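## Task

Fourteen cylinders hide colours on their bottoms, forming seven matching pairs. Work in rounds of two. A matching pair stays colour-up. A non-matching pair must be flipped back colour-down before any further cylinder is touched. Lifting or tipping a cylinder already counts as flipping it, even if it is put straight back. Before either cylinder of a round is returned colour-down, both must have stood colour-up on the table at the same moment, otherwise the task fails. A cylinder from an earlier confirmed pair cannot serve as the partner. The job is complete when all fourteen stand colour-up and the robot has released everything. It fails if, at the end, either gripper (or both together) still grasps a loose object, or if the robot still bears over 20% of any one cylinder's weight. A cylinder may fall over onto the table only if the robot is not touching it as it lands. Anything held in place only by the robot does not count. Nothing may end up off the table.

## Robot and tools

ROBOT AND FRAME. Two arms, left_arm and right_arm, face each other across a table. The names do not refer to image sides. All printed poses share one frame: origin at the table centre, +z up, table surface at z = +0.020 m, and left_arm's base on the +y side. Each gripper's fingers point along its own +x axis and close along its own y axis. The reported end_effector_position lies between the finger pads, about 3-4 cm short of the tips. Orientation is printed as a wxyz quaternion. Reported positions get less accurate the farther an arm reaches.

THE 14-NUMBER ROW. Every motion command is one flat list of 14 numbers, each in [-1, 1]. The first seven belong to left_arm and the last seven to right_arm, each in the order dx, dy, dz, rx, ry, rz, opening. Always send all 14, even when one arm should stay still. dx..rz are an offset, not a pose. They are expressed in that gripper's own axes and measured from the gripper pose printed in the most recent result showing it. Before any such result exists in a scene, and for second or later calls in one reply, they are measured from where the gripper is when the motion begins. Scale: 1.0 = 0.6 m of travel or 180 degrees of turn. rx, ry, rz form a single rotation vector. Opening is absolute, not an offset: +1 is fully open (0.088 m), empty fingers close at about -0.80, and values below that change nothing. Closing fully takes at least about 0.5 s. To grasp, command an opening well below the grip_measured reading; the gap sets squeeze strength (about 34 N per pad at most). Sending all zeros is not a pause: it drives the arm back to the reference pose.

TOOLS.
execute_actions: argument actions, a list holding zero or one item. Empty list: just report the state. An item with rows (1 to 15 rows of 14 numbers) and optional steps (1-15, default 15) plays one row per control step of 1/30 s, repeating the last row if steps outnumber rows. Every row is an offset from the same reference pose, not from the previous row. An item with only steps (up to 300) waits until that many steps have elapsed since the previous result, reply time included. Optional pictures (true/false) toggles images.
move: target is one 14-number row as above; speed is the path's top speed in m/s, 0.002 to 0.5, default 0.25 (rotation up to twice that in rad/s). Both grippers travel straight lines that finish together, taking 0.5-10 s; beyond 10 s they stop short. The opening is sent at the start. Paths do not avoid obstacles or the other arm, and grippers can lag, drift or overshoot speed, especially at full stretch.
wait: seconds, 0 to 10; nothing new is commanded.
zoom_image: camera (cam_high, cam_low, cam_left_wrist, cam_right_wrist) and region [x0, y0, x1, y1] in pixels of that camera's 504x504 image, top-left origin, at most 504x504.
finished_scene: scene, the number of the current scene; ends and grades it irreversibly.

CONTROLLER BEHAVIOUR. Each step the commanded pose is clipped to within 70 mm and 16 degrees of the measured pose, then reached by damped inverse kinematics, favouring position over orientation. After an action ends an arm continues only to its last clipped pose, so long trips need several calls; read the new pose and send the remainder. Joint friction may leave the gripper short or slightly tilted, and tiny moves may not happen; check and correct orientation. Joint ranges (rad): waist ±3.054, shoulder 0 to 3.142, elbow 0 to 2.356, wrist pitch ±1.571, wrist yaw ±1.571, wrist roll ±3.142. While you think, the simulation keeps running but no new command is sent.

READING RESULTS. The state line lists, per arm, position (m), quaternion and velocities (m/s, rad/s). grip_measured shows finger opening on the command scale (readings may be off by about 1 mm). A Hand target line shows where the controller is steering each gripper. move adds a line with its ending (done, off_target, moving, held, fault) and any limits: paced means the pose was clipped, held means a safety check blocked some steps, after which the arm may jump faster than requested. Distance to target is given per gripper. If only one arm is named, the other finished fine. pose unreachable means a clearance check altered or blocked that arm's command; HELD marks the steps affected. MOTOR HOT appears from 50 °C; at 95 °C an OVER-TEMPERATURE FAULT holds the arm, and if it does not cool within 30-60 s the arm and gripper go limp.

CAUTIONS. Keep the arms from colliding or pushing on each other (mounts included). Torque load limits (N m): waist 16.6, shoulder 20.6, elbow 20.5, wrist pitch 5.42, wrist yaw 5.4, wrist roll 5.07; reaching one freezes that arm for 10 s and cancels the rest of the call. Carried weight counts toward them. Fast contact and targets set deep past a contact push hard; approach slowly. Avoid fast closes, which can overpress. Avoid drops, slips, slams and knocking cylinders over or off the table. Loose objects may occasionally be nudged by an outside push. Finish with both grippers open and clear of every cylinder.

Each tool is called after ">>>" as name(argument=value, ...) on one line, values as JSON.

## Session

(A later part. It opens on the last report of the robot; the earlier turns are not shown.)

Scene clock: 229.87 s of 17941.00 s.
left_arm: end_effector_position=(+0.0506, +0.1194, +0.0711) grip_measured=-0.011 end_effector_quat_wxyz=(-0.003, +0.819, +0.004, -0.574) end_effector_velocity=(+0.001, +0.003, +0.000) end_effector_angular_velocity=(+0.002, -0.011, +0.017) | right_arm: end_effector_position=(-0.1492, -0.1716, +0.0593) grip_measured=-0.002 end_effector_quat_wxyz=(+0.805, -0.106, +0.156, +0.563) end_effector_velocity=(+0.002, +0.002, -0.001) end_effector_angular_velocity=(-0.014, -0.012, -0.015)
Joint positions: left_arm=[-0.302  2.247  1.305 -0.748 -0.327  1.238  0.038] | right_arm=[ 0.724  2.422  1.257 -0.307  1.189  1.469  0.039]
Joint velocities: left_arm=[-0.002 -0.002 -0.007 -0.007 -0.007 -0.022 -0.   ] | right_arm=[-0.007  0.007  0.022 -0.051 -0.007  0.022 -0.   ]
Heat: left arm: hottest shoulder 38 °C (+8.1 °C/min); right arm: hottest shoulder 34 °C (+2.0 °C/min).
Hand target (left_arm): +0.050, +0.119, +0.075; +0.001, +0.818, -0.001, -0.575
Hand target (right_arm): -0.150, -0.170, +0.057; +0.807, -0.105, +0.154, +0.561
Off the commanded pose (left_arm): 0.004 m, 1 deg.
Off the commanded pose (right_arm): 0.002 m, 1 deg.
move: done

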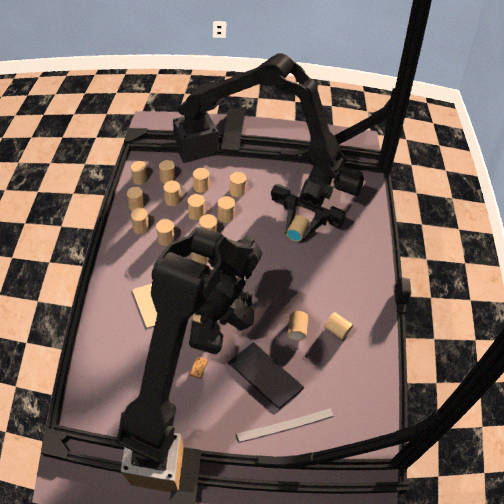

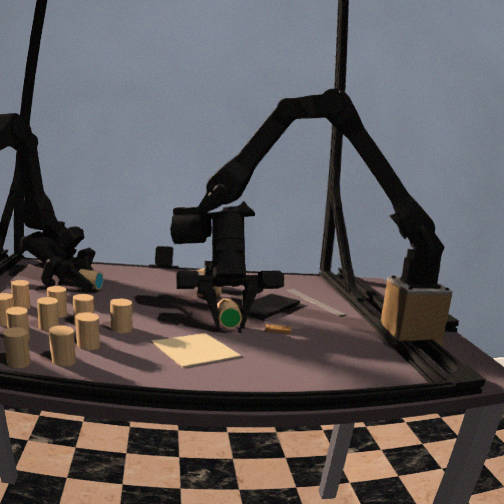

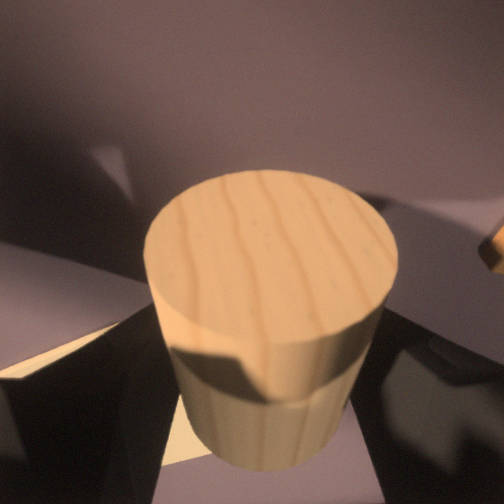

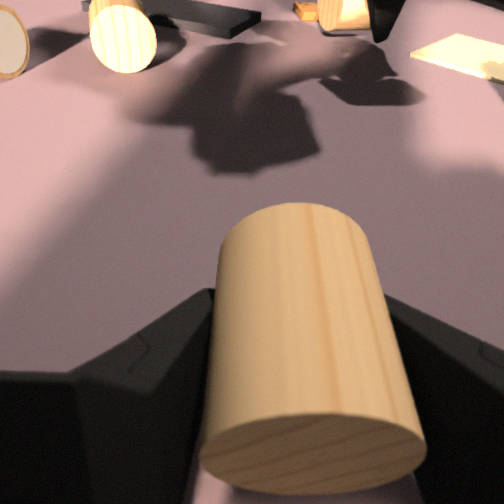

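>>> move(target=[0.0235,0,0.0085,0,0,0,-0.3,0.0085,0,-0.0235,0,-0.009,0,-0.3], speed=0.03)

>>> zoom_image(camera="cam_low", region=[20,230,300,350])

Scene clock: 235.27 s of 17941.00 s.
left_arm: end_effector_position=(+0.0500, +0.1178, +0.0644) grip_measured=-0.011 end_effector_quat_wxyz=(+0.001, +0.818, +0.001, -0.575) end_effector_velocity=(-0.001, +0.002, +0.001) end_effector_angular_velocity=(-0.003, -0.009, +0.013) | right_arm: end_effector_position=(-0.1493, -0.1709, +0.0538) grip_measured=-0.002 end_effector_quat_wxyz=(+0.808, -0.091, +0.144, +0.565) end_effector_velocity=(+0.001, +0.002, +0.004) end_effector_angular_velocity=(+0.025, +0.005, -0.007)
Joint positions: left_arm=[-0.303  2.263  1.3   -0.719 -0.328  1.238  0.038] | right_arm=[ 0.728  2.453  1.26  -0.269  1.226  1.473  0.039]
Joint velocities: left_arm=[-0.007 -0.002 -0.002 -0.007 -0.007 -0.022 -0.   ] | right_arm=[-0.002 -0.002 -0.002  0.007  0.022  0.007 -0.   ]
Heat: left arm: hottest shoulder 38 °C (+8.0 °C/min); right arm: hottest shoulder 33 °C (+1.0 °C/min).
Hand target (left_arm): +0.051, +0.120, +0.056; -0.003, +0.819, +0.004, -0.574
Hand target (right_arm): -0.149, -0.172, +0.044; +0.807, -0.098, +0.145, +0.564
Off the commanded pose (left_arm): 0.009 m, 0 deg.
Off the commanded pose (right_arm): 0.010 m, 1 deg.
move: off_target (left_arm, right_arm)

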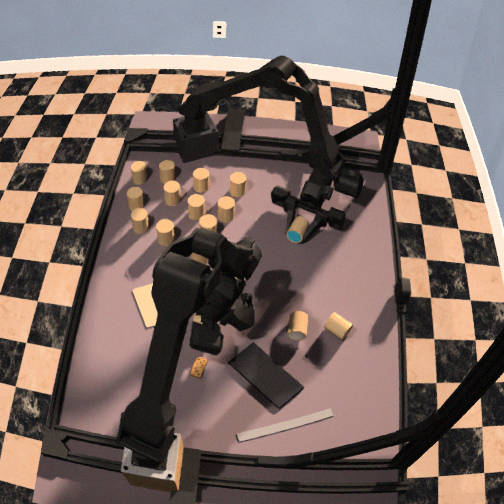

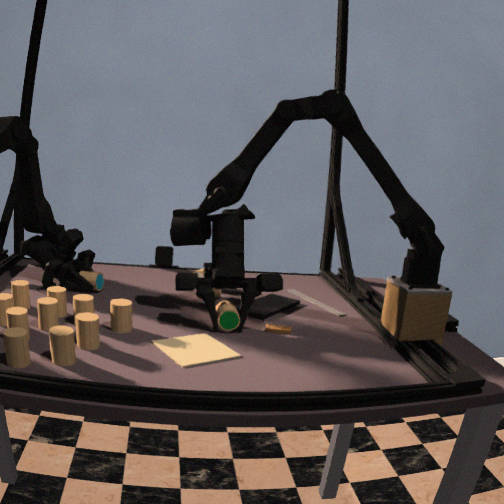

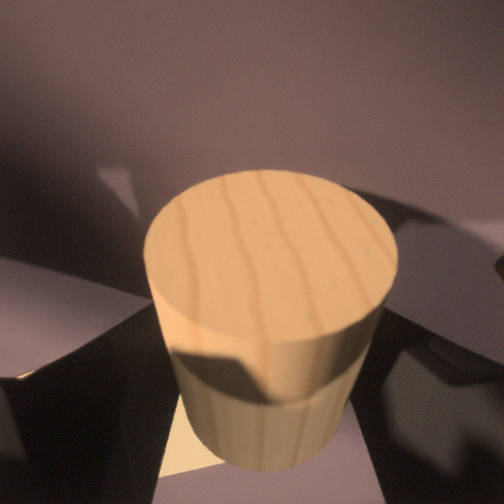

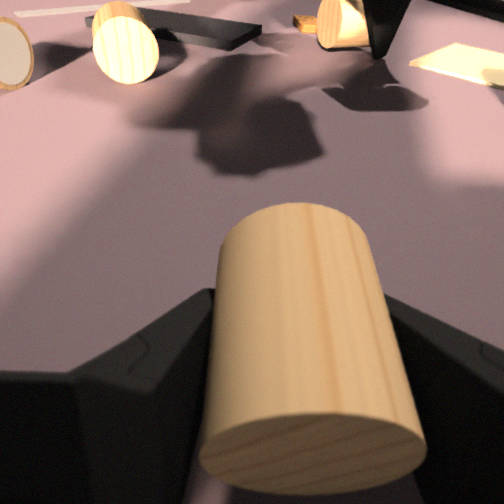

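Region (20, 230, 300, 350) of cam_low's 504x504 image, scaled by 1.800, with more detail than that image has; it fills the top 216 rows of this view, and the rest is white.

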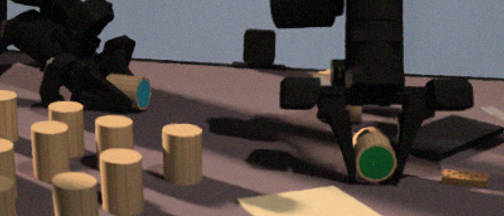

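>>> execute_actions(actions=[{"rows":[[0,0,0,0,0,0,0.1,0,0,0,0,0,0,0.1],[0,0,0,0,0,0,0.1,0,0,0,0,0,0,0.1],[0,0,0,0,0,0,0.1,0,0,0,0,0,0,0.1],[0,0,0,0,0,0,0.1,0,0,0,0,0,0,0.1],[0,0,0,0,0,0,0.45,0,0,0,0,0,0,0.45],[0,0,0,0,0,0,0.45,0,0,0,0,0,0,0.45],[-0.019,0,-0.007,0,0,0,0.45,-0.011,0,0.031,0,0,0,0.45]],"steps":15}], pictures=false)

>>> move(target=[0.047,0,-0.033,0,-0.5,0,0.45,0.05,0,0.009,0,0.5,0,0.45], speed=0.4)

Scene clock: 248.80 s of 17941.00 s.
left_arm: end_effector_position=(+0.0506, +0.1224, +0.0703) grip_measured=+0.442 end_effector_quat_wxyz=(-0.007, +0.820, +0.006, -0.573) end_effector_velocity=(-0.000, +0.003, +0.005) end_effector_angular_velocity=(+0.007, -0.011, -0.001) | right_arm: end_effector_position=(-0.1487, -0.1712, +0.0681) grip_measured=+0.442 end_effector_quat_wxyz=(+0.808, -0.095, +0.142, +0.564) end_effector_velocity=(+0.006, -0.002, +0.003) end_effector_angular_velocity=(-0.020, -0.029, -0.004)
Joint positions: left_arm=[-0.305  2.247  1.299 -0.752 -0.327  1.236  0.061] | right_arm=[ 0.728  2.41   1.254 -0.315  1.226  1.473  0.061]
Joint velocities: left_arm=[-0.007 -0.012 -0.002 -0.022 -0.007 -0.007  0.004] | right_arm=[-0.002 -0.017 -0.007 -0.051 -0.007  0.007  0.004]
Heat: left arm: hottest shoulder 35 °C (+3.0 °C/min); right arm: hottest shoulder 33 °C (+0.0 °C/min).
Hand target (left_arm): +0.050, +0.118, +0.077; +0.001, +0.818, +0.001, -0.575
Hand target (right_arm): -0.149, -0.171, +0.074; +0.808, -0.091, +0.144, +0.565
Off the commanded pose (left_arm): 0.008 m, 1 deg.
Off the commanded pose (right_arm): 0.005 m, 0 deg.
Steps of this call (steps 1 to 391: nothing new was sent; steps 392 to 406: all 15 steps of this action). Readings (end_effector_position):
392: left_arm (+0.0501, +0.1181, +0.0640) | right_arm (-0.1495, -0.1707, +0.0528)
393: left_arm (+0.0502, +0.1183, +0.0640) | right_arm (-0.1495, -0.1707, +0.0528)
395: left_arm (+0.0502, +0.1188, +0.0642) | right_arm (-0.1495, -0.1707, +0.0526)
399: left_arm (+0.0495, +0.1216, +0.0670) | right_arm (-0.1476, -0.1716, +0.0559)
406: the state above

Scene clock: 251.57 s of 17941.00 s.
left_arm: end_effector_position=(+0.0814, +0.1186, +0.0599) grip_measured=+0.450 end_effector_quat_wxyz=(-0.001, +0.185, -0.004, -0.983) end_effector_velocity=(-0.000, +0.000, +0.003) end_effector_angular_velocity=(+0.002, +0.001, -0.015) | right_arm: end_effector_position=(-0.1375, -0.1419, +0.0704) grip_measured=+0.450 end_effector_quat_wxyz=(+0.477, -0.460, +0.670, +0.334) end_effector_velocity=(-0.001, -0.002, +0.001) end_effector_angular_velocity=(-0.016, +0.019, +0.015)
Joint positions: left_arm=[ 0.309  2.634  1.501 -1.086  1.097  2.285  0.061] | right_arm=[ 0.204  2.442  1.794 -1.091 -0.282  0.996  0.061]
Joint velocities: left_arm=[-0.002  0.002  0.017 -0.037 -0.007  0.022  0.   ] | right_arm=[-0.002  0.002  0.002 -0.007 -0.022 -0.022  0.   ]
Heat: left arm: hottest shoulder 35 °C (+3.0 °C/min); right arm: hottest shoulder 33 °C (+0.0 °C/min).
Hand target (left_arm): +0.081, +0.124, +0.051; +0.001, -0.179, -0.010, +0.984
Hand target (right_arm): -0.138, -0.143, +0.065; +0.475, -0.465, +0.670, +0.330
Off the commanded pose (left_arm): 0.010 m, 2 deg.
Off the commanded pose (right_arm): 0.007 m, 1 deg.
move: off_target (left_arm)

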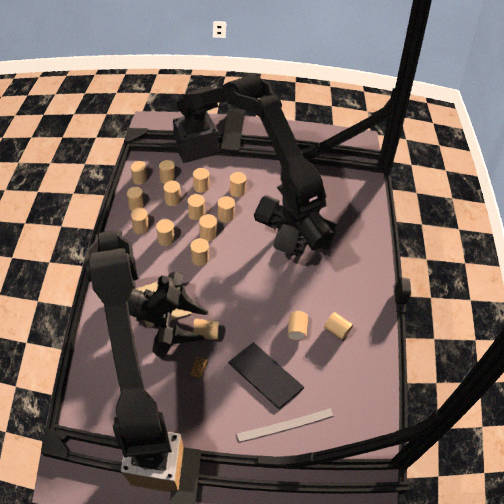

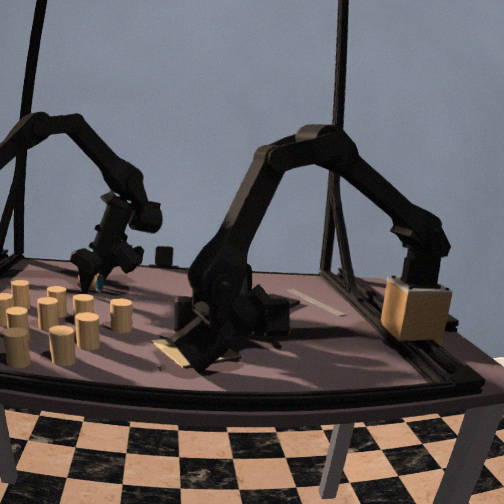

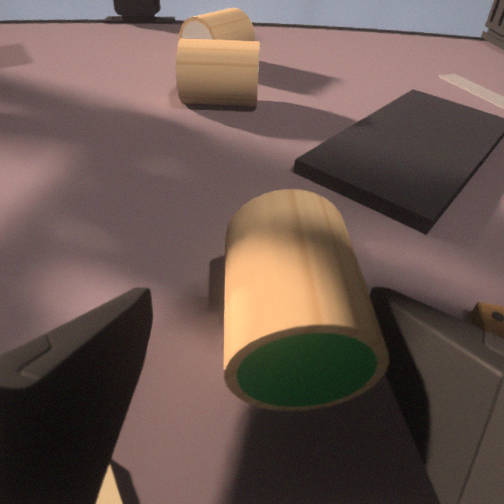

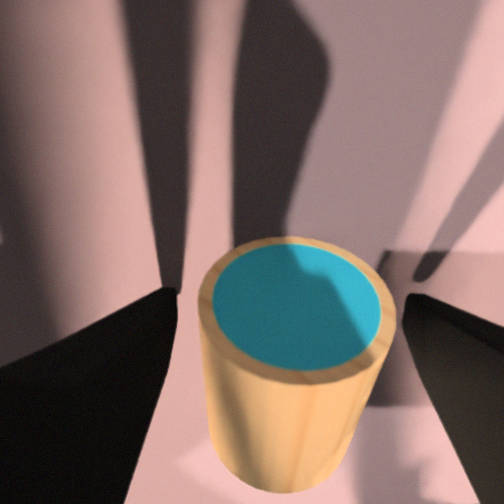

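>>> move(target=[0.042,-0.014,0.012,0,0.04,0,0.45,0.01,0,-0.028,0,0,0,0.45], speed=0.06)

Scene clock: 258.80 s of 17941.00 s.
left_arm: end_effector_position=(+0.0555, +0.1275, +0.0543) grip_measured=+0.450 end_effector_quat_wxyz=(-0.001, +0.243, -0.000, -0.970) end_effector_velocity=(+0.001, +0.003, -0.002) end_effector_angular_velocity=(+0.040, -0.008, +0.024) | right_arm: end_effector_position=(-0.1432, -0.1532, +0.0690) grip_measured=+0.450 end_effector_quat_wxyz=(+0.480, -0.457, +0.671, +0.334) end_effector_velocity=(-0.002, -0.001, +0.002) end_effector_angular_velocity=(+0.004, +0.017, +0.022)
Joint positions: left_arm=[ 0.226  2.501  1.301 -0.757  1.036  2.012  0.061] | right_arm=[ 0.231  2.416  1.741 -1.05  -0.284  1.032  0.061]
Joint velocities: left_arm=[ 0.002 -0.007 -0.022  0.022 -0.007 -0.051  0.   ] | right_arm=[ 0.002 -0.007 -0.007  0.007 -0.007 -0.022  0.   ]
Heat: left arm: hottest shoulder 34 °C (+1.0 °C/min); right arm: hottest shoulder 34 °C (-1.0 °C/min).
Hand target (left_arm): +0.055, +0.127, +0.058; +0.001, -0.246, +0.004, +0.969
Hand target (right_arm): -0.144, -0.159, +0.070; +0.477, -0.461, +0.670, +0.334
Off the commanded pose (left_arm): 0.003 m, 1 deg.
Off the commanded pose (right_arm): 0.005 m, 1 deg.
After step 90, 2.90 s passed at rest.
move: done

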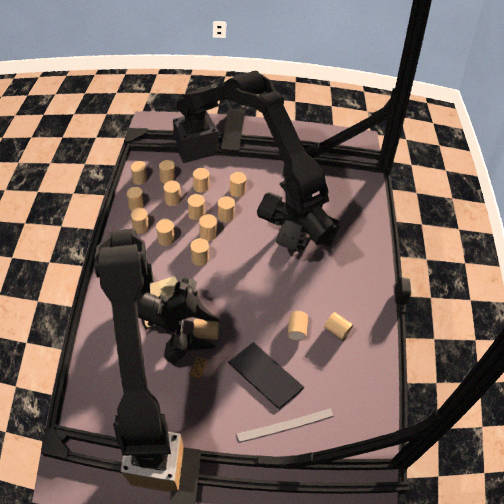

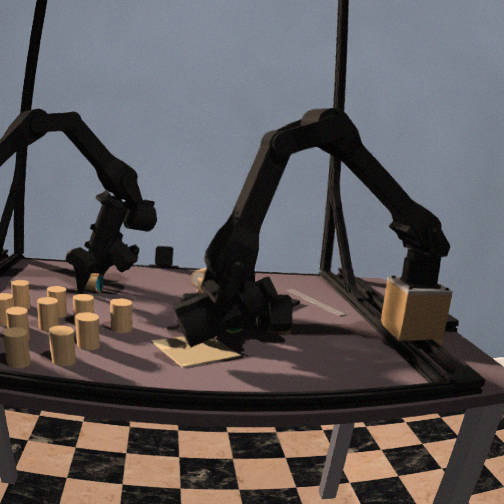

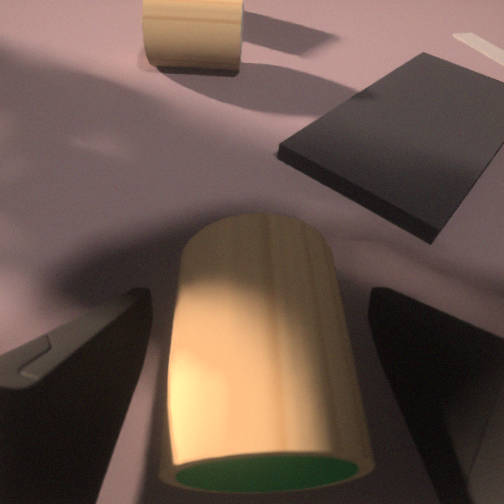

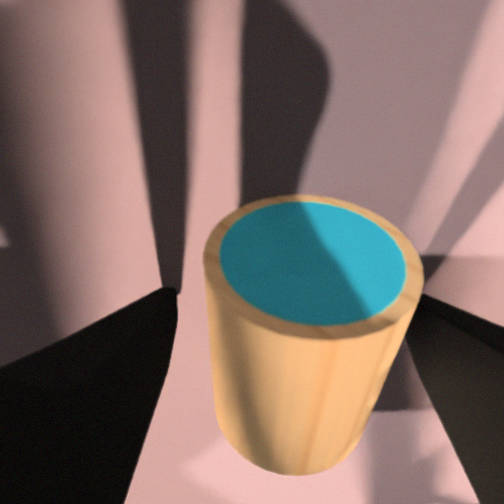

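>>> execute_actions(actions=[{"rows":[[0,0,0,0,0,0,-0.3,0,0,0,0,0,0,-0.3],[0,0,0,0,0,0,-0.3,0,0,0,0,0,0,-0.3],[0,0,0,0,0,0,-0.3,0,0,0,0,0,0,-0.3],[0,0,0,0,0,0,-0.3,0,0,0,0,0,0,-0.3],[0,0,0,0,0,0,-0.3,0,0,0,0,0,0,-0.3],[0,0,0,0,0,0,-0.3,0,0,0,0,0,0,-0.3],[0,0,0,0,0,0,-0.3,0,0,0,0,0,0,-0.3],[-0.035,0,0.066,0,0,0,-0.3,-0.047,0,-0.016,0,0,0,-0.3]],"steps":15}], pictures=false)

>>> move(target=[0,0,0,0,0.5,0,-0.3,0.025,0,0.009,0,-0.5,0,-0.3], speed=0.4)

Scene clock: 271.07 s of 17941.00 s.
left_arm: end_effector_position=(+0.0555, +0.1272, +0.0953) grip_measured=+0.010 end_effector_quat_wxyz=(-0.001, +0.244, -0.001, -0.970) end_effector_velocity=(-0.003, +0.004, +0.039) end_effector_angular_velocity=(+0.039, +0.000, -0.007) | right_arm: end_effector_position=(-0.1397, -0.1579, +0.0867) grip_measured=-0.009 end_effector_quat_wxyz=(+0.480, -0.465, +0.671, +0.322) end_effector_velocity=(-0.008, +0.013, +0.045) end_effector_angular_velocity=(+0.064, +0.045, +0.006)
Joint positions: left_arm=[ 0.225  2.377  1.283 -0.858  1.036  2.009  0.04 ] | right_arm=[ 0.23   2.389  1.764 -1.128 -0.286  1.032  0.039]
Joint velocities: left_arm=[-0.007 -0.105  0.002 -0.139 -0.007 -0.007 -0.   ] | right_arm=[-0.002 -0.081  0.061 -0.066  0.007 -0.007 -0.   ]
Heat: left arm: hottest shoulder 36 °C (+1.0 °C/min); right arm: hottest shoulder 37 °C (+1.0 °C/min).
Hand target (left_arm): +0.055, +0.127, +0.099; +0.001, -0.243, +0.000, +0.970
Hand target (right_arm): -0.143, -0.154, +0.099; +0.480, -0.457, +0.670, +0.334
Off the commanded pose (left_arm): 0.004 m, 0 deg.
Off the commanded pose (right_arm): 0.013 m, 2 deg.
Steps of this call (steps 1 to 90: nothing new was sent; then 8.77 s passed at rest; steps 91 to 105: all 15 steps of this action). Readings (end_effector_position):
91: left_arm (+0.0556, +0.1275, +0.0544) | right_arm (-0.1436, -0.1532, +0.0691)
92: left_arm (+0.0556, +0.1275, +0.0544) | right_arm (-0.1443, -0.1532, +0.0692)
94: left_arm (+0.0555, +0.1273, +0.0545) | right_arm (-0.1446, -0.1530, +0.0692)
98: left_arm (+0.0557, +0.1275, +0.0591) | right_arm (-0.1429, -0.1541, +0.0719)
105: the state above

Scene clock: 273.80 s of 17941.00 s.
left_arm: end_effector_position=(+0.0542, +0.1304, +0.0965) grip_measured=+0.010 end_effector_quat_wxyz=(-0.003, +0.855, +0.002, -0.519) end_effector_velocity=(+0.002, +0.004, +0.002) end_effector_angular_velocity=(+0.008, -0.015, +0.016) | right_arm: end_effector_position=(-0.1421, -0.1562, +0.0760) grip_measured=-0.008 end_effector_quat_wxyz=(+0.811, -0.095, +0.145, +0.559) end_effector_velocity=(+0.001, -0.000, -0.001) end_effector_angular_velocity=(-0.013, -0.014, +0.006)
Joint positions: left_arm=[-0.351  2.203  1.31  -0.865 -0.445  1.171  0.039] | right_arm=[ 0.684  2.376  1.229 -0.238  1.216  1.383  0.039]
Joint velocities: left_arm=[-0.002 -0.002 -0.002 -0.022 -0.007 -0.022 -0.   ] | right_arm=[-0.002 -0.002 -0.007  0.007 -0.007 -0.022 -0.   ]
Heat: left arm: hottest shoulder 36 °C (+1.0 °C/min); right arm: hottest shoulder 37 °C (+1.0 °C/min).
Hand target (left_arm): +0.053, +0.128, +0.096; -0.002, +0.856, +0.001, -0.517
Hand target (right_arm): -0.139, -0.158, +0.072; +0.812, -0.100, +0.138, +0.559
Off the commanded pose (left_arm): 0.003 m, 1 deg.
Off the commanded pose (right_arm): 0.004 m, 1 deg.
move: done

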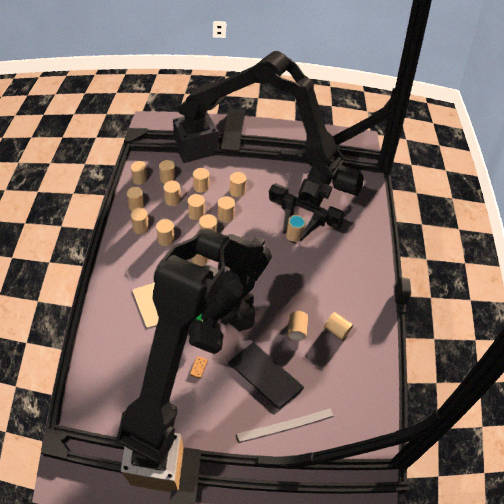

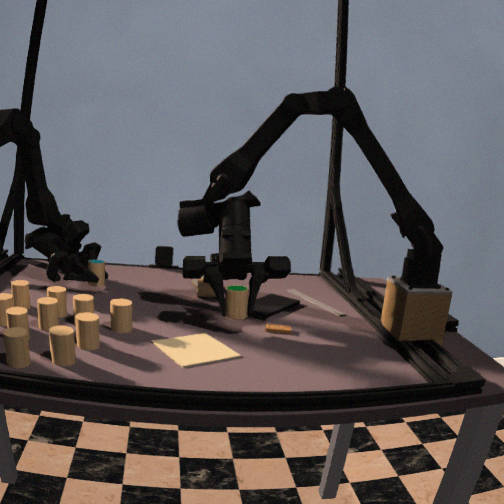

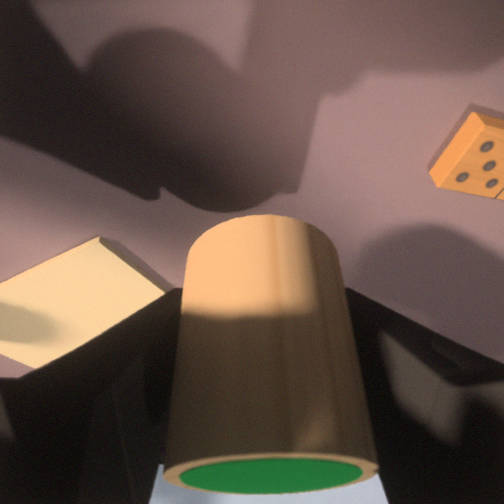

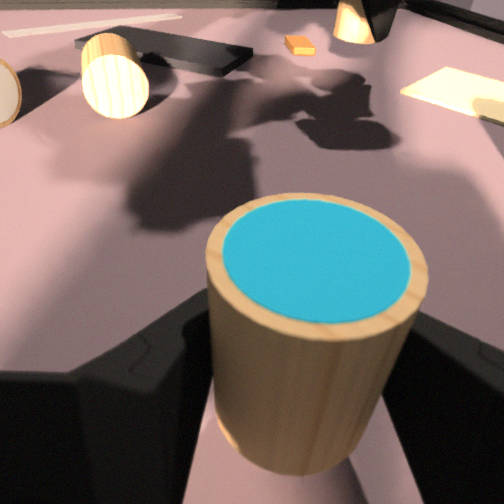

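>>> move(target=[0.035,0,0.019,0,0,0,-0.3,0.0085,0,-0.0235,0,-0.007,0,-0.3], speed=0.03)

Scene clock: 284.60 s of 17941.00 s.
left_arm: end_effector_position=(+0.0534, +0.1282, +0.0753) grip_measured=+0.010 end_effector_quat_wxyz=(+0.000, +0.854, -0.001, -0.520) end_effector_velocity=(+0.001, +0.002, -0.000) end_effector_angular_velocity=(+0.012, -0.011, -0.010) | right_arm: end_effector_position=(-0.1413, -0.1557, +0.0636) grip_measured=-0.009 end_effector_quat_wxyz=(+0.812, -0.088, +0.141, +0.559) end_effector_velocity=(-0.001, +0.001, +0.000) end_effector_angular_velocity=(-0.004, +0.008, +0.001)
Joint positions: left_arm=[-0.351  2.255  1.298 -0.792 -0.446  1.17   0.039] | right_arm=[ 0.684  2.419  1.228 -0.185  1.232  1.38   0.039]
Joint velocities: left_arm=[-0.002  0.002 -0.002 -0.007 -0.007  0.007  0.   ] | right_arm=[-0.002 -0.002  0.002  0.007 -0.007 -0.007 -0.   ]
Heat: left arm: hottest shoulder 35 °C (-2.0 °C/min); right arm: hottest shoulder 36 °C (+2.0 °C/min).
Hand target (left_arm): +0.054, +0.131, +0.072; -0.003, +0.855, +0.002, -0.519
Hand target (right_arm): -0.142, -0.156, +0.061; +0.812, -0.089, +0.137, +0.560
Off the commanded pose (left_arm): 0.004 m, 1 deg.
Off the commanded pose (right_arm): 0.003 m, 0 deg.
move: done

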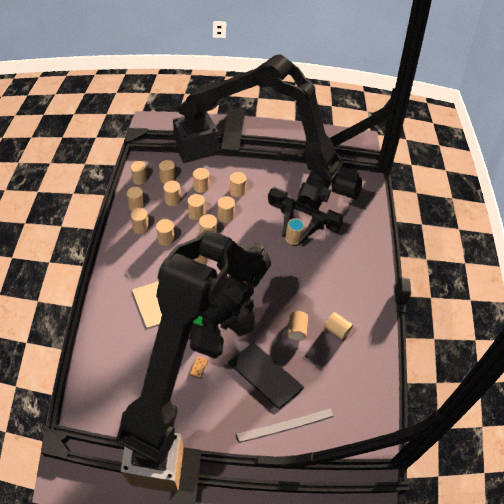

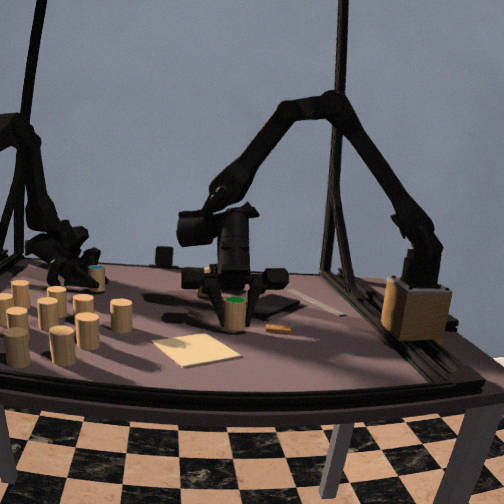

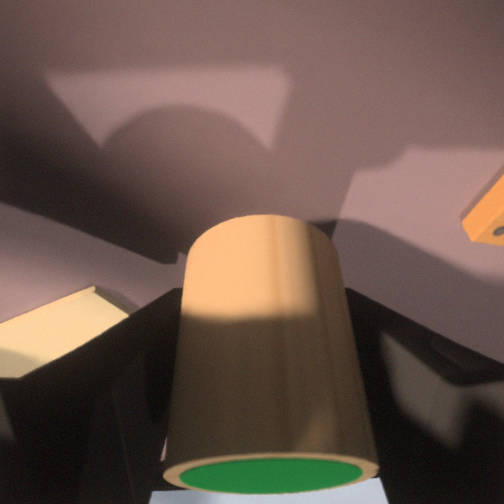

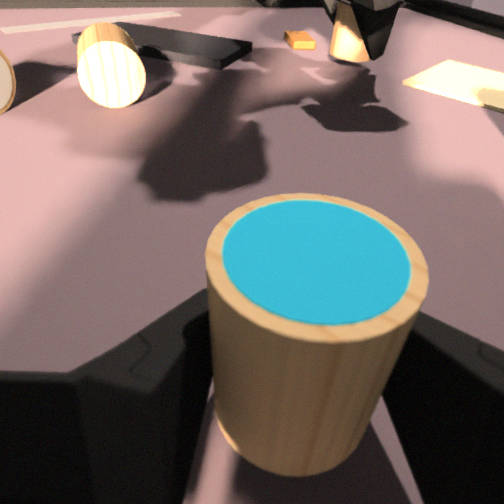

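Not clearly in contact; lower a bit more, then open.

>>> execute_actions(actions=[{"rows":[[0.012,0,0.006,0,0,0,-0.3,0.004,0,-0.013,0,0,0,-0.3]],"steps":15}], pictures=false)

>>> move(target=[0,0,0,0,0,0,0.45,0,0,0,0,0,0,0.45])

Scene clock: 290.17 s of 17941.00 s.
left_arm: end_effector_position=(+0.0527, +0.1264, +0.0697) grip_measured=+0.010 end_effector_quat_wxyz=(+0.003, +0.854, -0.002, -0.521) end_effector_velocity=(+0.002, -0.002, +0.002) end_effector_angular_velocity=(-0.025, -0.018, +0.013) | right_arm: end_effector_position=(-0.1412, -0.1557, +0.0589) grip_measured=-0.009 end_effector_quat_wxyz=(+0.812, -0.086, +0.141, +0.560) end_effector_velocity=(+0.001, +0.001, +0.002) end_effector_angular_velocity=(+0.003, -0.012, -0.001)
Joint positions: left_arm=[-0.351  2.27   1.297 -0.769 -0.446  1.17   0.039] | right_arm=[ 0.684  2.433  1.229 -0.169  1.232  1.38   0.039]
Joint velocities: left_arm=[-0.002 -0.002 -0.002  0.007 -0.022 -0.022 -0.   ] | right_arm=[-0.002 -0.002  0.002 -0.007  0.007 -0.007 -0.   ]
Heat: left arm: hottest shoulder 35 °C (-3.0 °C/min); right arm: hottest shoulder 36 °C (+2.0 °C/min).
Hand target (left_arm): +0.054, +0.128, +0.067; +0.000, +0.854, -0.001, -0.520
Hand target (right_arm): -0.141, -0.156, +0.055; +0.812, -0.088, +0.140, +0.559
Off the commanded pose (left_arm): 0.003 m, 0 deg.
Off the commanded pose (right_arm): 0.003 m, 0 deg.
Steps of this call (steps 1 to 152: nothing new was sent; steps 153 to 167: all 15 steps of this action). Readings (end_effector_position):
153: left_arm (+0.0533, +0.1280, +0.0744) | right_arm (-0.1414, -0.1556, +0.0629)
154: left_arm (+0.0529, +0.1269, +0.0735) | right_arm (-0.1417, -0.1555, +0.0624)
156: left_arm (+0.0526, +0.1263, +0.0716) | right_arm (-0.1416, -0.1555, +0.0611)
160: left_arm (+0.0527, +0.1265, +0.0698) | right_arm (-0.1411, -0.1557, +0.0591)
167: the state above

Scene clock: 291.00 s of 17941.00 s.
left_arm: end_effector_position=(+0.0527, +0.1264, +0.0697) grip_measured=+0.449 end_effector_quat_wxyz=(+0.003, +0.854, -0.002, -0.521) end_effector_velocity=(-0.001, +0.003, -0.000) end_effector_angular_velocity=(+0.012, -0.011, -0.015) | right_arm: end_effector_position=(-0.1412, -0.1557, +0.0590) grip_measured=+0.449 end_effector_quat_wxyz=(+0.812, -0.086, +0.141, +0.560) end_effector_velocity=(+0.002, -0.000, -0.001) end_effector_angular_velocity=(-0.017, -0.023, +0.006)
Joint positions: left_arm=[-0.351  2.27   1.297 -0.769 -0.446  1.17   0.061] | right_arm=[ 0.684  2.433  1.229 -0.168  1.232  1.38   0.061]
Joint velocities: left_arm=[-0.007  0.002 -0.002 -0.007 -0.007  0.007  0.   ] | right_arm=[-0.002 -0.002 -0.002 -0.007 -0.007 -0.022  0.001]
Heat: left arm: hottest shoulder 35 °C (-3.0 °C/min); right arm: hottest shoulder 36 °C (+2.0 °C/min).
Hand target (left_arm): +0.053, +0.126, +0.070; +0.003, +0.854, -0.002, -0.521
Hand target (right_arm): -0.141, -0.156, +0.059; +0.812, -0.086, +0.141, +0.560
Off the commanded pose (left_arm): 0.000 m, 0 deg.
Off the commanded pose (right_arm): 0.000 m, 0 deg.
move: done

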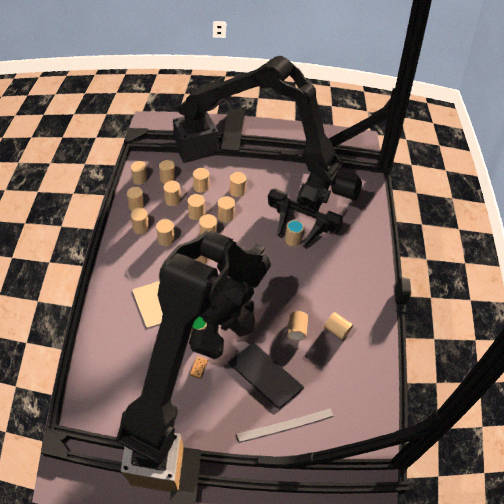

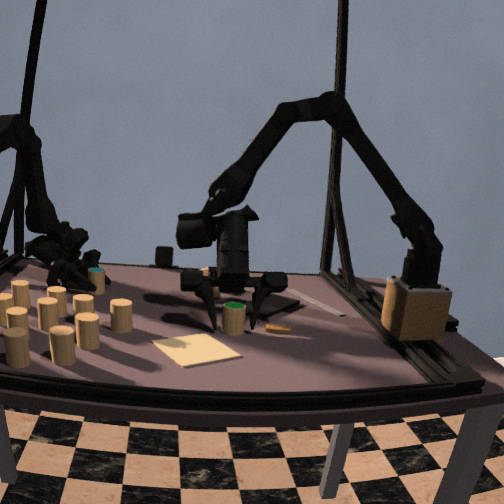

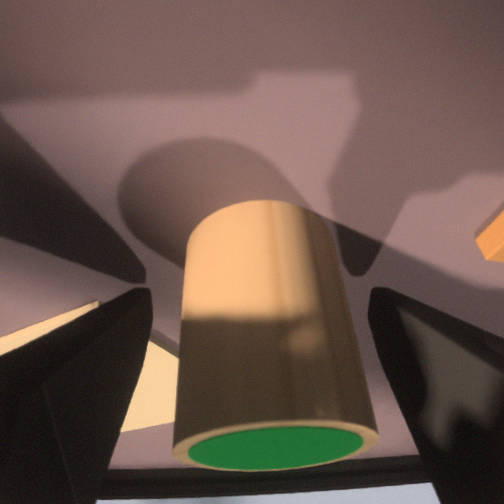

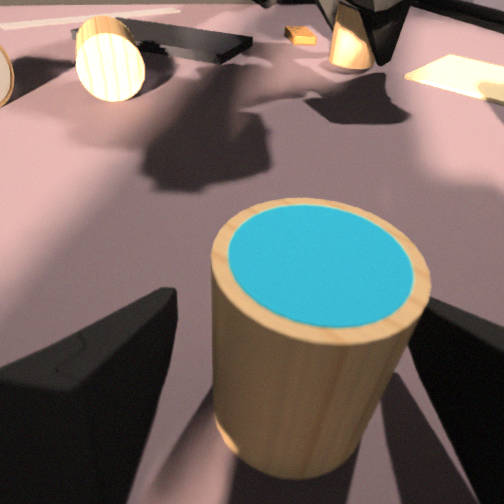

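>>> execute_actions(actions=[{"rows":[[0,0,0,0,0,0,-0.3,0,0,0,0,0,0,-0.3],[0,0,0,0,0,0,-0.3,0,0,0,0,0,0,-0.3],[0,0,0,0,0,0,-0.3,0,0,0,0,0,0,-0.3],[0,0,0,0,0,0,-0.3,0,0,0,0,0,0,-0.3],[0,0,0,0,0,0,-0.3,0,0,0,0,0,0,-0.3],[0,0,0,0,0,0,-0.3,0,0,0,0,0,0,-0.3],[-0.044,0,-0.023,0,0,0,-0.3,-0.019,0,0.055,0,0,0,-0.3]],"steps":15}], pictures=false)

>>> move(target=[0.037,0,0.02,0,-0.5,0,-0.3,0.005,0,-0.016,0,0.5,0,-0.3], speed=0.4)

Scene clock: 305.13 s of 17941.00 s.
left_arm: end_effector_position=(+0.0536, +0.1290, +0.0944) grip_measured=+0.012 end_effector_quat_wxyz=(-0.001, +0.855, -0.000, -0.519) end_effector_velocity=(+0.001, +0.007, +0.011) end_effector_angular_velocity=(+0.028, -0.020, -0.002) | right_arm: end_effector_position=(-0.1396, -0.1566, +0.0877) grip_measured=-0.006 end_effector_quat_wxyz=(+0.812, -0.092, +0.139, +0.559) end_effector_velocity=(+0.010, -0.004, +0.006) end_effector_angular_velocity=(-0.044, -0.077, -0.003)
Joint positions: left_arm=[-0.351  2.209  1.31  -0.854 -0.446  1.171  0.04 ] | right_arm=[ 0.684  2.341  1.215 -0.254  1.229  1.377  0.039]
Joint velocities: left_arm=[-0.007 -0.022  0.007 -0.066 -0.007 -0.007 -0.   ] | right_arm=[-0.002 -0.027  0.002 -0.125 -0.007  0.007  0.   ]
Heat: left arm: hottest shoulder 35 °C (+0.0 °C/min); right arm: hottest shoulder 37 °C (+4.1 °C/min).
Hand target (left_arm): +0.053, +0.127, +0.099; +0.003, +0.854, -0.003, -0.521
Hand target (right_arm): -0.141, -0.156, +0.094; +0.812, -0.086, +0.141, +0.560
Off the commanded pose (left_arm): 0.006 m, 1 deg.
Off the commanded pose (right_arm): 0.006 m, 1 deg.
Steps of this call (steps 1 to 90: nothing new was sent; then 10.63 s passed at rest; steps 91 to 105: all 15 steps of this action). Readings (end_effector_position):
91: left_arm (+0.0527, +0.1264, +0.0697) | right_arm (-0.1412, -0.1557, +0.0590)
92: left_arm (+0.0527, +0.1264, +0.0697) | right_arm (-0.1412, -0.1557, +0.0590)
94: left_arm (+0.0527, +0.1264, +0.0697) | right_arm (-0.1412, -0.1557, +0.0590)
98: left_arm (+0.0543, +0.1308, +0.0758) | right_arm (-0.1386, -0.1571, +0.0651)
105: the state above

Scene clock: 307.90 s of 17941.00 s.
left_arm: end_effector_position=(+0.0551, +0.1315, +0.0698) grip_measured=+0.012 end_effector_quat_wxyz=(-0.003, +0.244, +0.003, -0.970) end_effector_velocity=(-0.003, +0.004, -0.002) end_effector_angular_velocity=(+0.021, -0.001, -0.014) | right_arm: end_effector_position=(-0.1378, -0.1580, +0.0816) grip_measured=-0.005 end_effector_quat_wxyz=(+0.483, -0.458, +0.670, +0.328) end_effector_velocity=(+0.002, -0.003, +0.002) end_effector_angular_velocity=(-0.017, -0.003, +0.003)
Joint positions: left_arm=[ 0.226  2.448  1.277 -0.795  1.033  2.013  0.04 ] | right_arm=[ 0.229  2.377  1.722 -1.082 -0.28   1.035  0.039]
Joint velocities: left_arm=[-0.007  0.007  0.002 -0.022 -0.007  0.007 -0.   ] | right_arm=[-0.002 -0.002  0.002 -0.022 -0.007 -0.007 -0.   ]
Heat: left arm: hottest shoulder 35 °C (+0.0 °C/min); right arm: hottest shoulder 37 °C (+4.0 °C/min).
Hand target (left_arm): +0.056, +0.130, +0.069; +0.001, -0.241, -0.003, +0.970
Hand target (right_arm): -0.139, -0.157, +0.079; +0.481, -0.460, +0.671, +0.327
Off the commanded pose (left_arm): 0.002 m, 1 deg.
Off the commanded pose (right_arm): 0.004 m, 1 deg.
move: done

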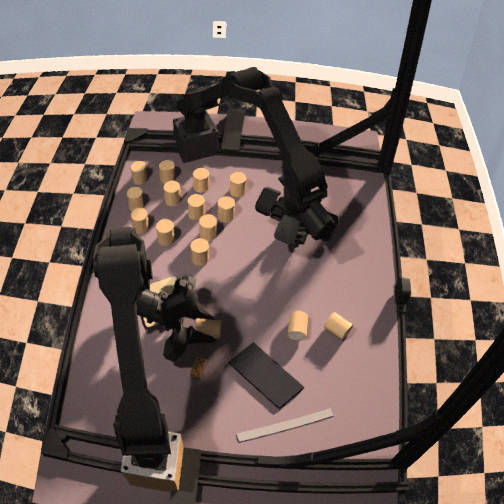

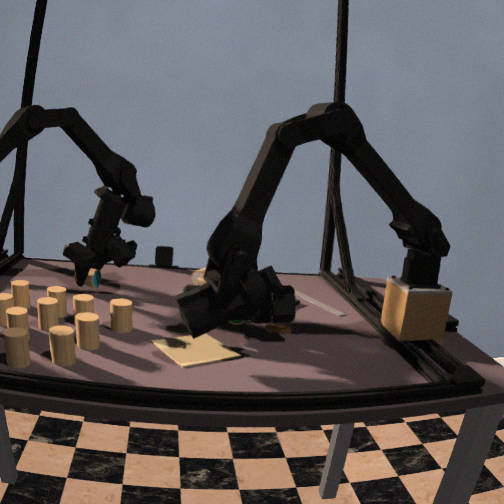

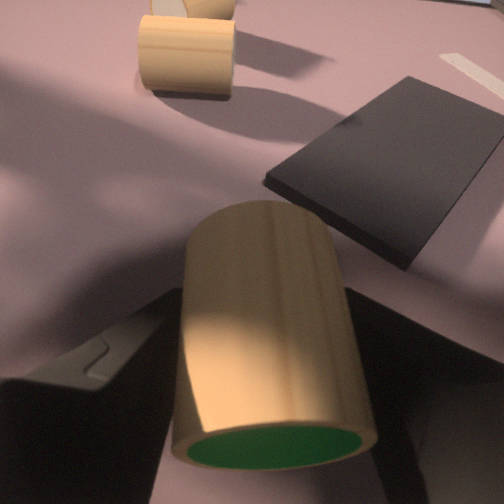

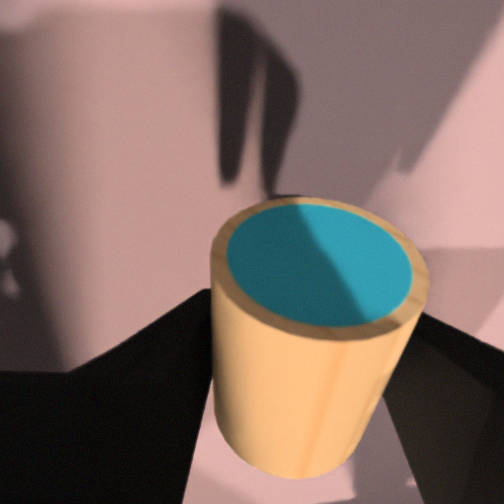

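>>> execute_actions(actions=[{"rows":[[0.008,0,-0.015,0,0,0,-0.3,0.014,0,0.005,0,0,0,-0.3],[0.008,0,-0.015,0,0,0,-0.3,0.014,0,0.005,0,0,0,-0.3],[0.008,0,-0.015,0,0,0,-0.3,0.014,0,0.005,0,0,0,-0.3],[0.012,0,-0.022,0,0,0,-0.3,0.02,0,0.007,0,0,0,-0.3],[0.012,0,-0.022,0,0,0,-0.3,0.02,0,0.007,0,0,0,-0.3],[0.012,0,-0.022,0,0,0,-0.3,0.02,0,0.007,0,0,0,-0.3],[0.016,0,-0.029,0,0,0,-0.3,0.027,0,0.009,0,0,0,-0.3]],"steps":15}], pictures=false)

>>> execute_actions(actions=[{"rows":[[0,0,0,0,0,0,0.5,0,0,0,0,0,0,0.5],[0,0,0,0,0,0,0.5,0,0,0,0,0,0,0.5],[0,0,0,0,0,0,0.5,0,0,0,0,0,0,0.5],[0,0,0,0,0,0,0.5,0,0,0,0,0,0,0.5],[-0.017,0,0.032,0,0,0,0.5,-0.022,0,-0.007,0,0,0,0.5]],"steps":15}], pictures=false)

>>> move(target=[0.03,0.013,0.016,0,0.5,0,0.5,0.038,0,-0.019,0,-0.465,0,0.5], speed=0.4)

Scene clock: 318.27 s of 17941.00 s.
left_arm: end_effector_position=(+0.0547, +0.1329, +0.0540) grip_measured=+0.011 end_effector_quat_wxyz=(-0.002, +0.242, +0.004, -0.970) end_effector_velocity=(-0.001, +0.002, +0.000) end_effector_angular_velocity=(+0.002, -0.005, -0.009) | right_arm: end_effector_position=(-0.1398, -0.1555, +0.0707) grip_measured=-0.006 end_effector_quat_wxyz=(+0.482, -0.454, +0.671, +0.335) end_effector_velocity=(+0.002, -0.003, +0.000) end_effector_angular_velocity=(-0.013, -0.000, +0.003)
Joint positions: left_arm=[ 0.227  2.495  1.28  -0.753  1.037  2.014  0.04 ] | right_arm=[ 0.229  2.394  1.709 -1.035 -0.281  1.035  0.039]
Joint velocities: left_arm=[-0.002 -0.002 -0.002 -0.007 -0.007  0.007 -0.   ] | right_arm=[-0.002 -0.002 -0.007 -0.007 -0.007 -0.007 -0.   ]
Heat: left arm: hottest shoulder 35 °C (+1.0 °C/min); right arm: hottest shoulder 37 °C (+3.0 °C/min).
Hand target (left_arm): +0.055, +0.132, +0.050; +0.003, -0.244, -0.004, +0.970
Hand target (right_arm): -0.138, -0.158, +0.065; +0.483, -0.458, +0.670, +0.328
Off the commanded pose (left_arm): 0.004 m, 0 deg.
Off the commanded pose (right_arm): 0.007 m, 1 deg.
Steps of this call (steps 1 to 296: nothing new was sent; steps 297 to 311: all 15 steps of this action). Readings (end_effector_position):
297: left_arm (+0.0551, +0.1319, +0.0683) | right_arm (-0.1381, -0.1577, +0.0811)
298: left_arm (+0.0552, +0.1314, +0.0670) | right_arm (-0.1389, -0.1567, +0.0806)
300: left_arm (+0.0551, +0.1317, +0.0632) | right_arm (-0.1402, -0.1550, +0.0798)
304: left_arm (+0.0548, +0.1334, +0.0549) | right_arm (-0.1409, -0.1542, +0.0764)
311: the state above

Scene clock: 318.77 s of 17941.00 s.
left_arm: end_effector_position=(+0.0547, +0.1330, +0.0724) grip_measured=+0.497 end_effector_quat_wxyz=(-0.003, +0.242, +0.006, -0.970) end_effector_velocity=(-0.003, +0.006, +0.002) end_effector_angular_velocity=(+0.057, +0.001, +0.000) | right_arm: end_effector_position=(-0.1358, -0.1604, +0.0735) grip_measured=+0.497 end_effector_quat_wxyz=(+0.483, -0.463, +0.670, +0.322) end_effector_velocity=(+0.002, +0.001, +0.007) end_effector_angular_velocity=(+0.003, -0.005, +0.006)
Joint positions: left_arm=[ 0.227  2.44   1.272 -0.804  1.036  2.014  0.063] | right_arm=[ 0.229  2.392  1.712 -1.072 -0.281  1.035  0.063]
Joint velocities: left_arm=[-0.007 -0.002 -0.002 -0.037 -0.007 -0.022  0.002] | right_arm=[-0.002 -0.012  0.007 -0.022  0.007 -0.007  0.002]
Heat: left arm: hottest shoulder 35 °C (+1.0 °C/min); right arm: hottest shoulder 37 °C (+3.0 °C/min).
Hand target (left_arm): +0.055, +0.133, +0.076; +0.002, -0.242, -0.004, +0.970
Hand target (right_arm): -0.140, -0.156, +0.084; +0.482, -0.454, +0.671, +0.335
Off the commanded pose (left_arm): 0.003 m, 0 deg.
Off the commanded pose (right_arm): 0.013 m, 2 deg.
Steps of this call (steps 1 to 15: all 15 steps of this action). Readings (end_effector_position):
1: left_arm (+0.0547, +0.1329, +0.0540) | right_arm (-0.1399, -0.1555, +0.0707)
2: left_arm (+0.0546, +0.1329, +0.0541) | right_arm (-0.1399, -0.1555, +0.0707)
4: left_arm (+0.0547, +0.1327, +0.0540) | right_arm (-0.1399, -0.1555, +0.0707)
8: left_arm (+0.0543, +0.1349, +0.0650) | right_arm (-0.1364, -0.1597, +0.0722)
15: the state above

Scene clock: 321.47 s of 17941.00 s.
left_arm: end_effector_position=(+0.0327, +0.1273, +0.0735) grip_measured=+0.500 end_effector_quat_wxyz=(-0.007, +0.854, +0.003, -0.520) end_effector_velocity=(+0.002, -0.000, +0.004) end_effector_angular_velocity=(-0.001, -0.025, -0.001) | right_arm: end_effector_position=(-0.1416, -0.1776, +0.0578) grip_measured=+0.500 end_effector_quat_wxyz=(+0.804, -0.129, +0.184, +0.551) end_effector_velocity=(+0.002, -0.001, -0.002) end_effector_angular_velocity=(-0.009, -0.002, -0.005)
Joint positions: left_arm=[-0.399  2.297  1.366 -0.853 -0.43   1.121  0.063] | right_arm=[ 0.72   2.388  1.239 -0.373  1.118  1.512  0.064]
Joint velocities: left_arm=[-0.002 -0.002  0.007 -0.022 -0.022 -0.007 -0.   ] | right_arm=[-0.002  0.002 -0.002 -0.007 -0.007  0.007  0.   ]
Heat: left arm: hottest shoulder 35 °C (+0.0 °C/min); right arm: hottest shoulder 37 °C (+3.0 °C/min).
Hand target (left_arm): +0.032, +0.126, +0.073; -0.006, +0.855, +0.003, -0.518
Hand target (right_arm): -0.142, -0.178, +0.055; +0.805, -0.130, +0.180, +0.551
Off the commanded pose (left_arm): 0.003 m, 1 deg.
Off the commanded pose (right_arm): 0.002 m, 1 deg.
move: done

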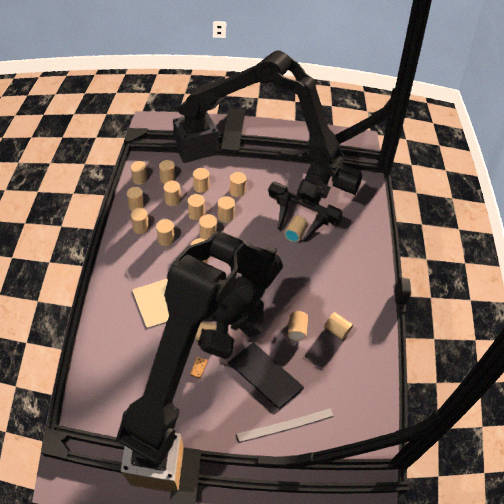

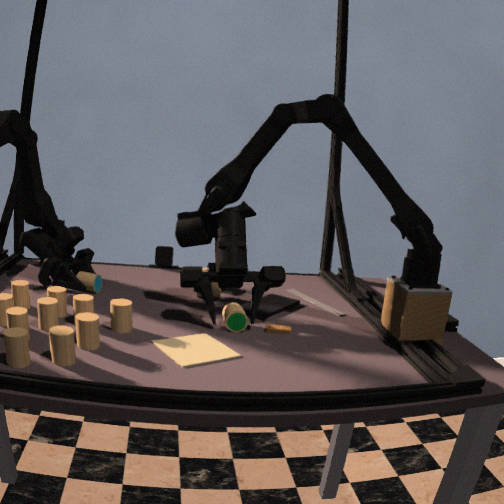

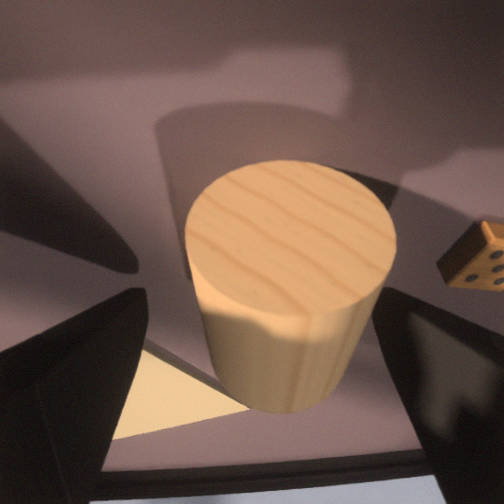

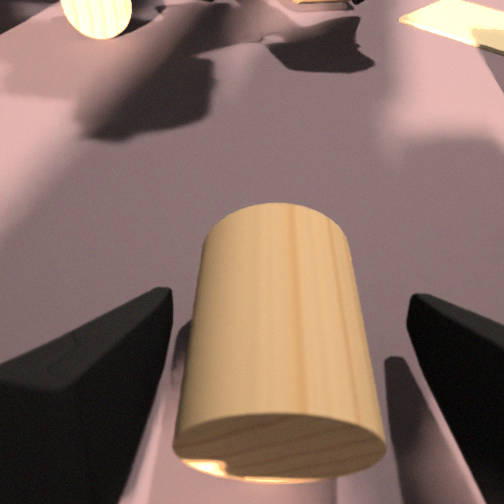

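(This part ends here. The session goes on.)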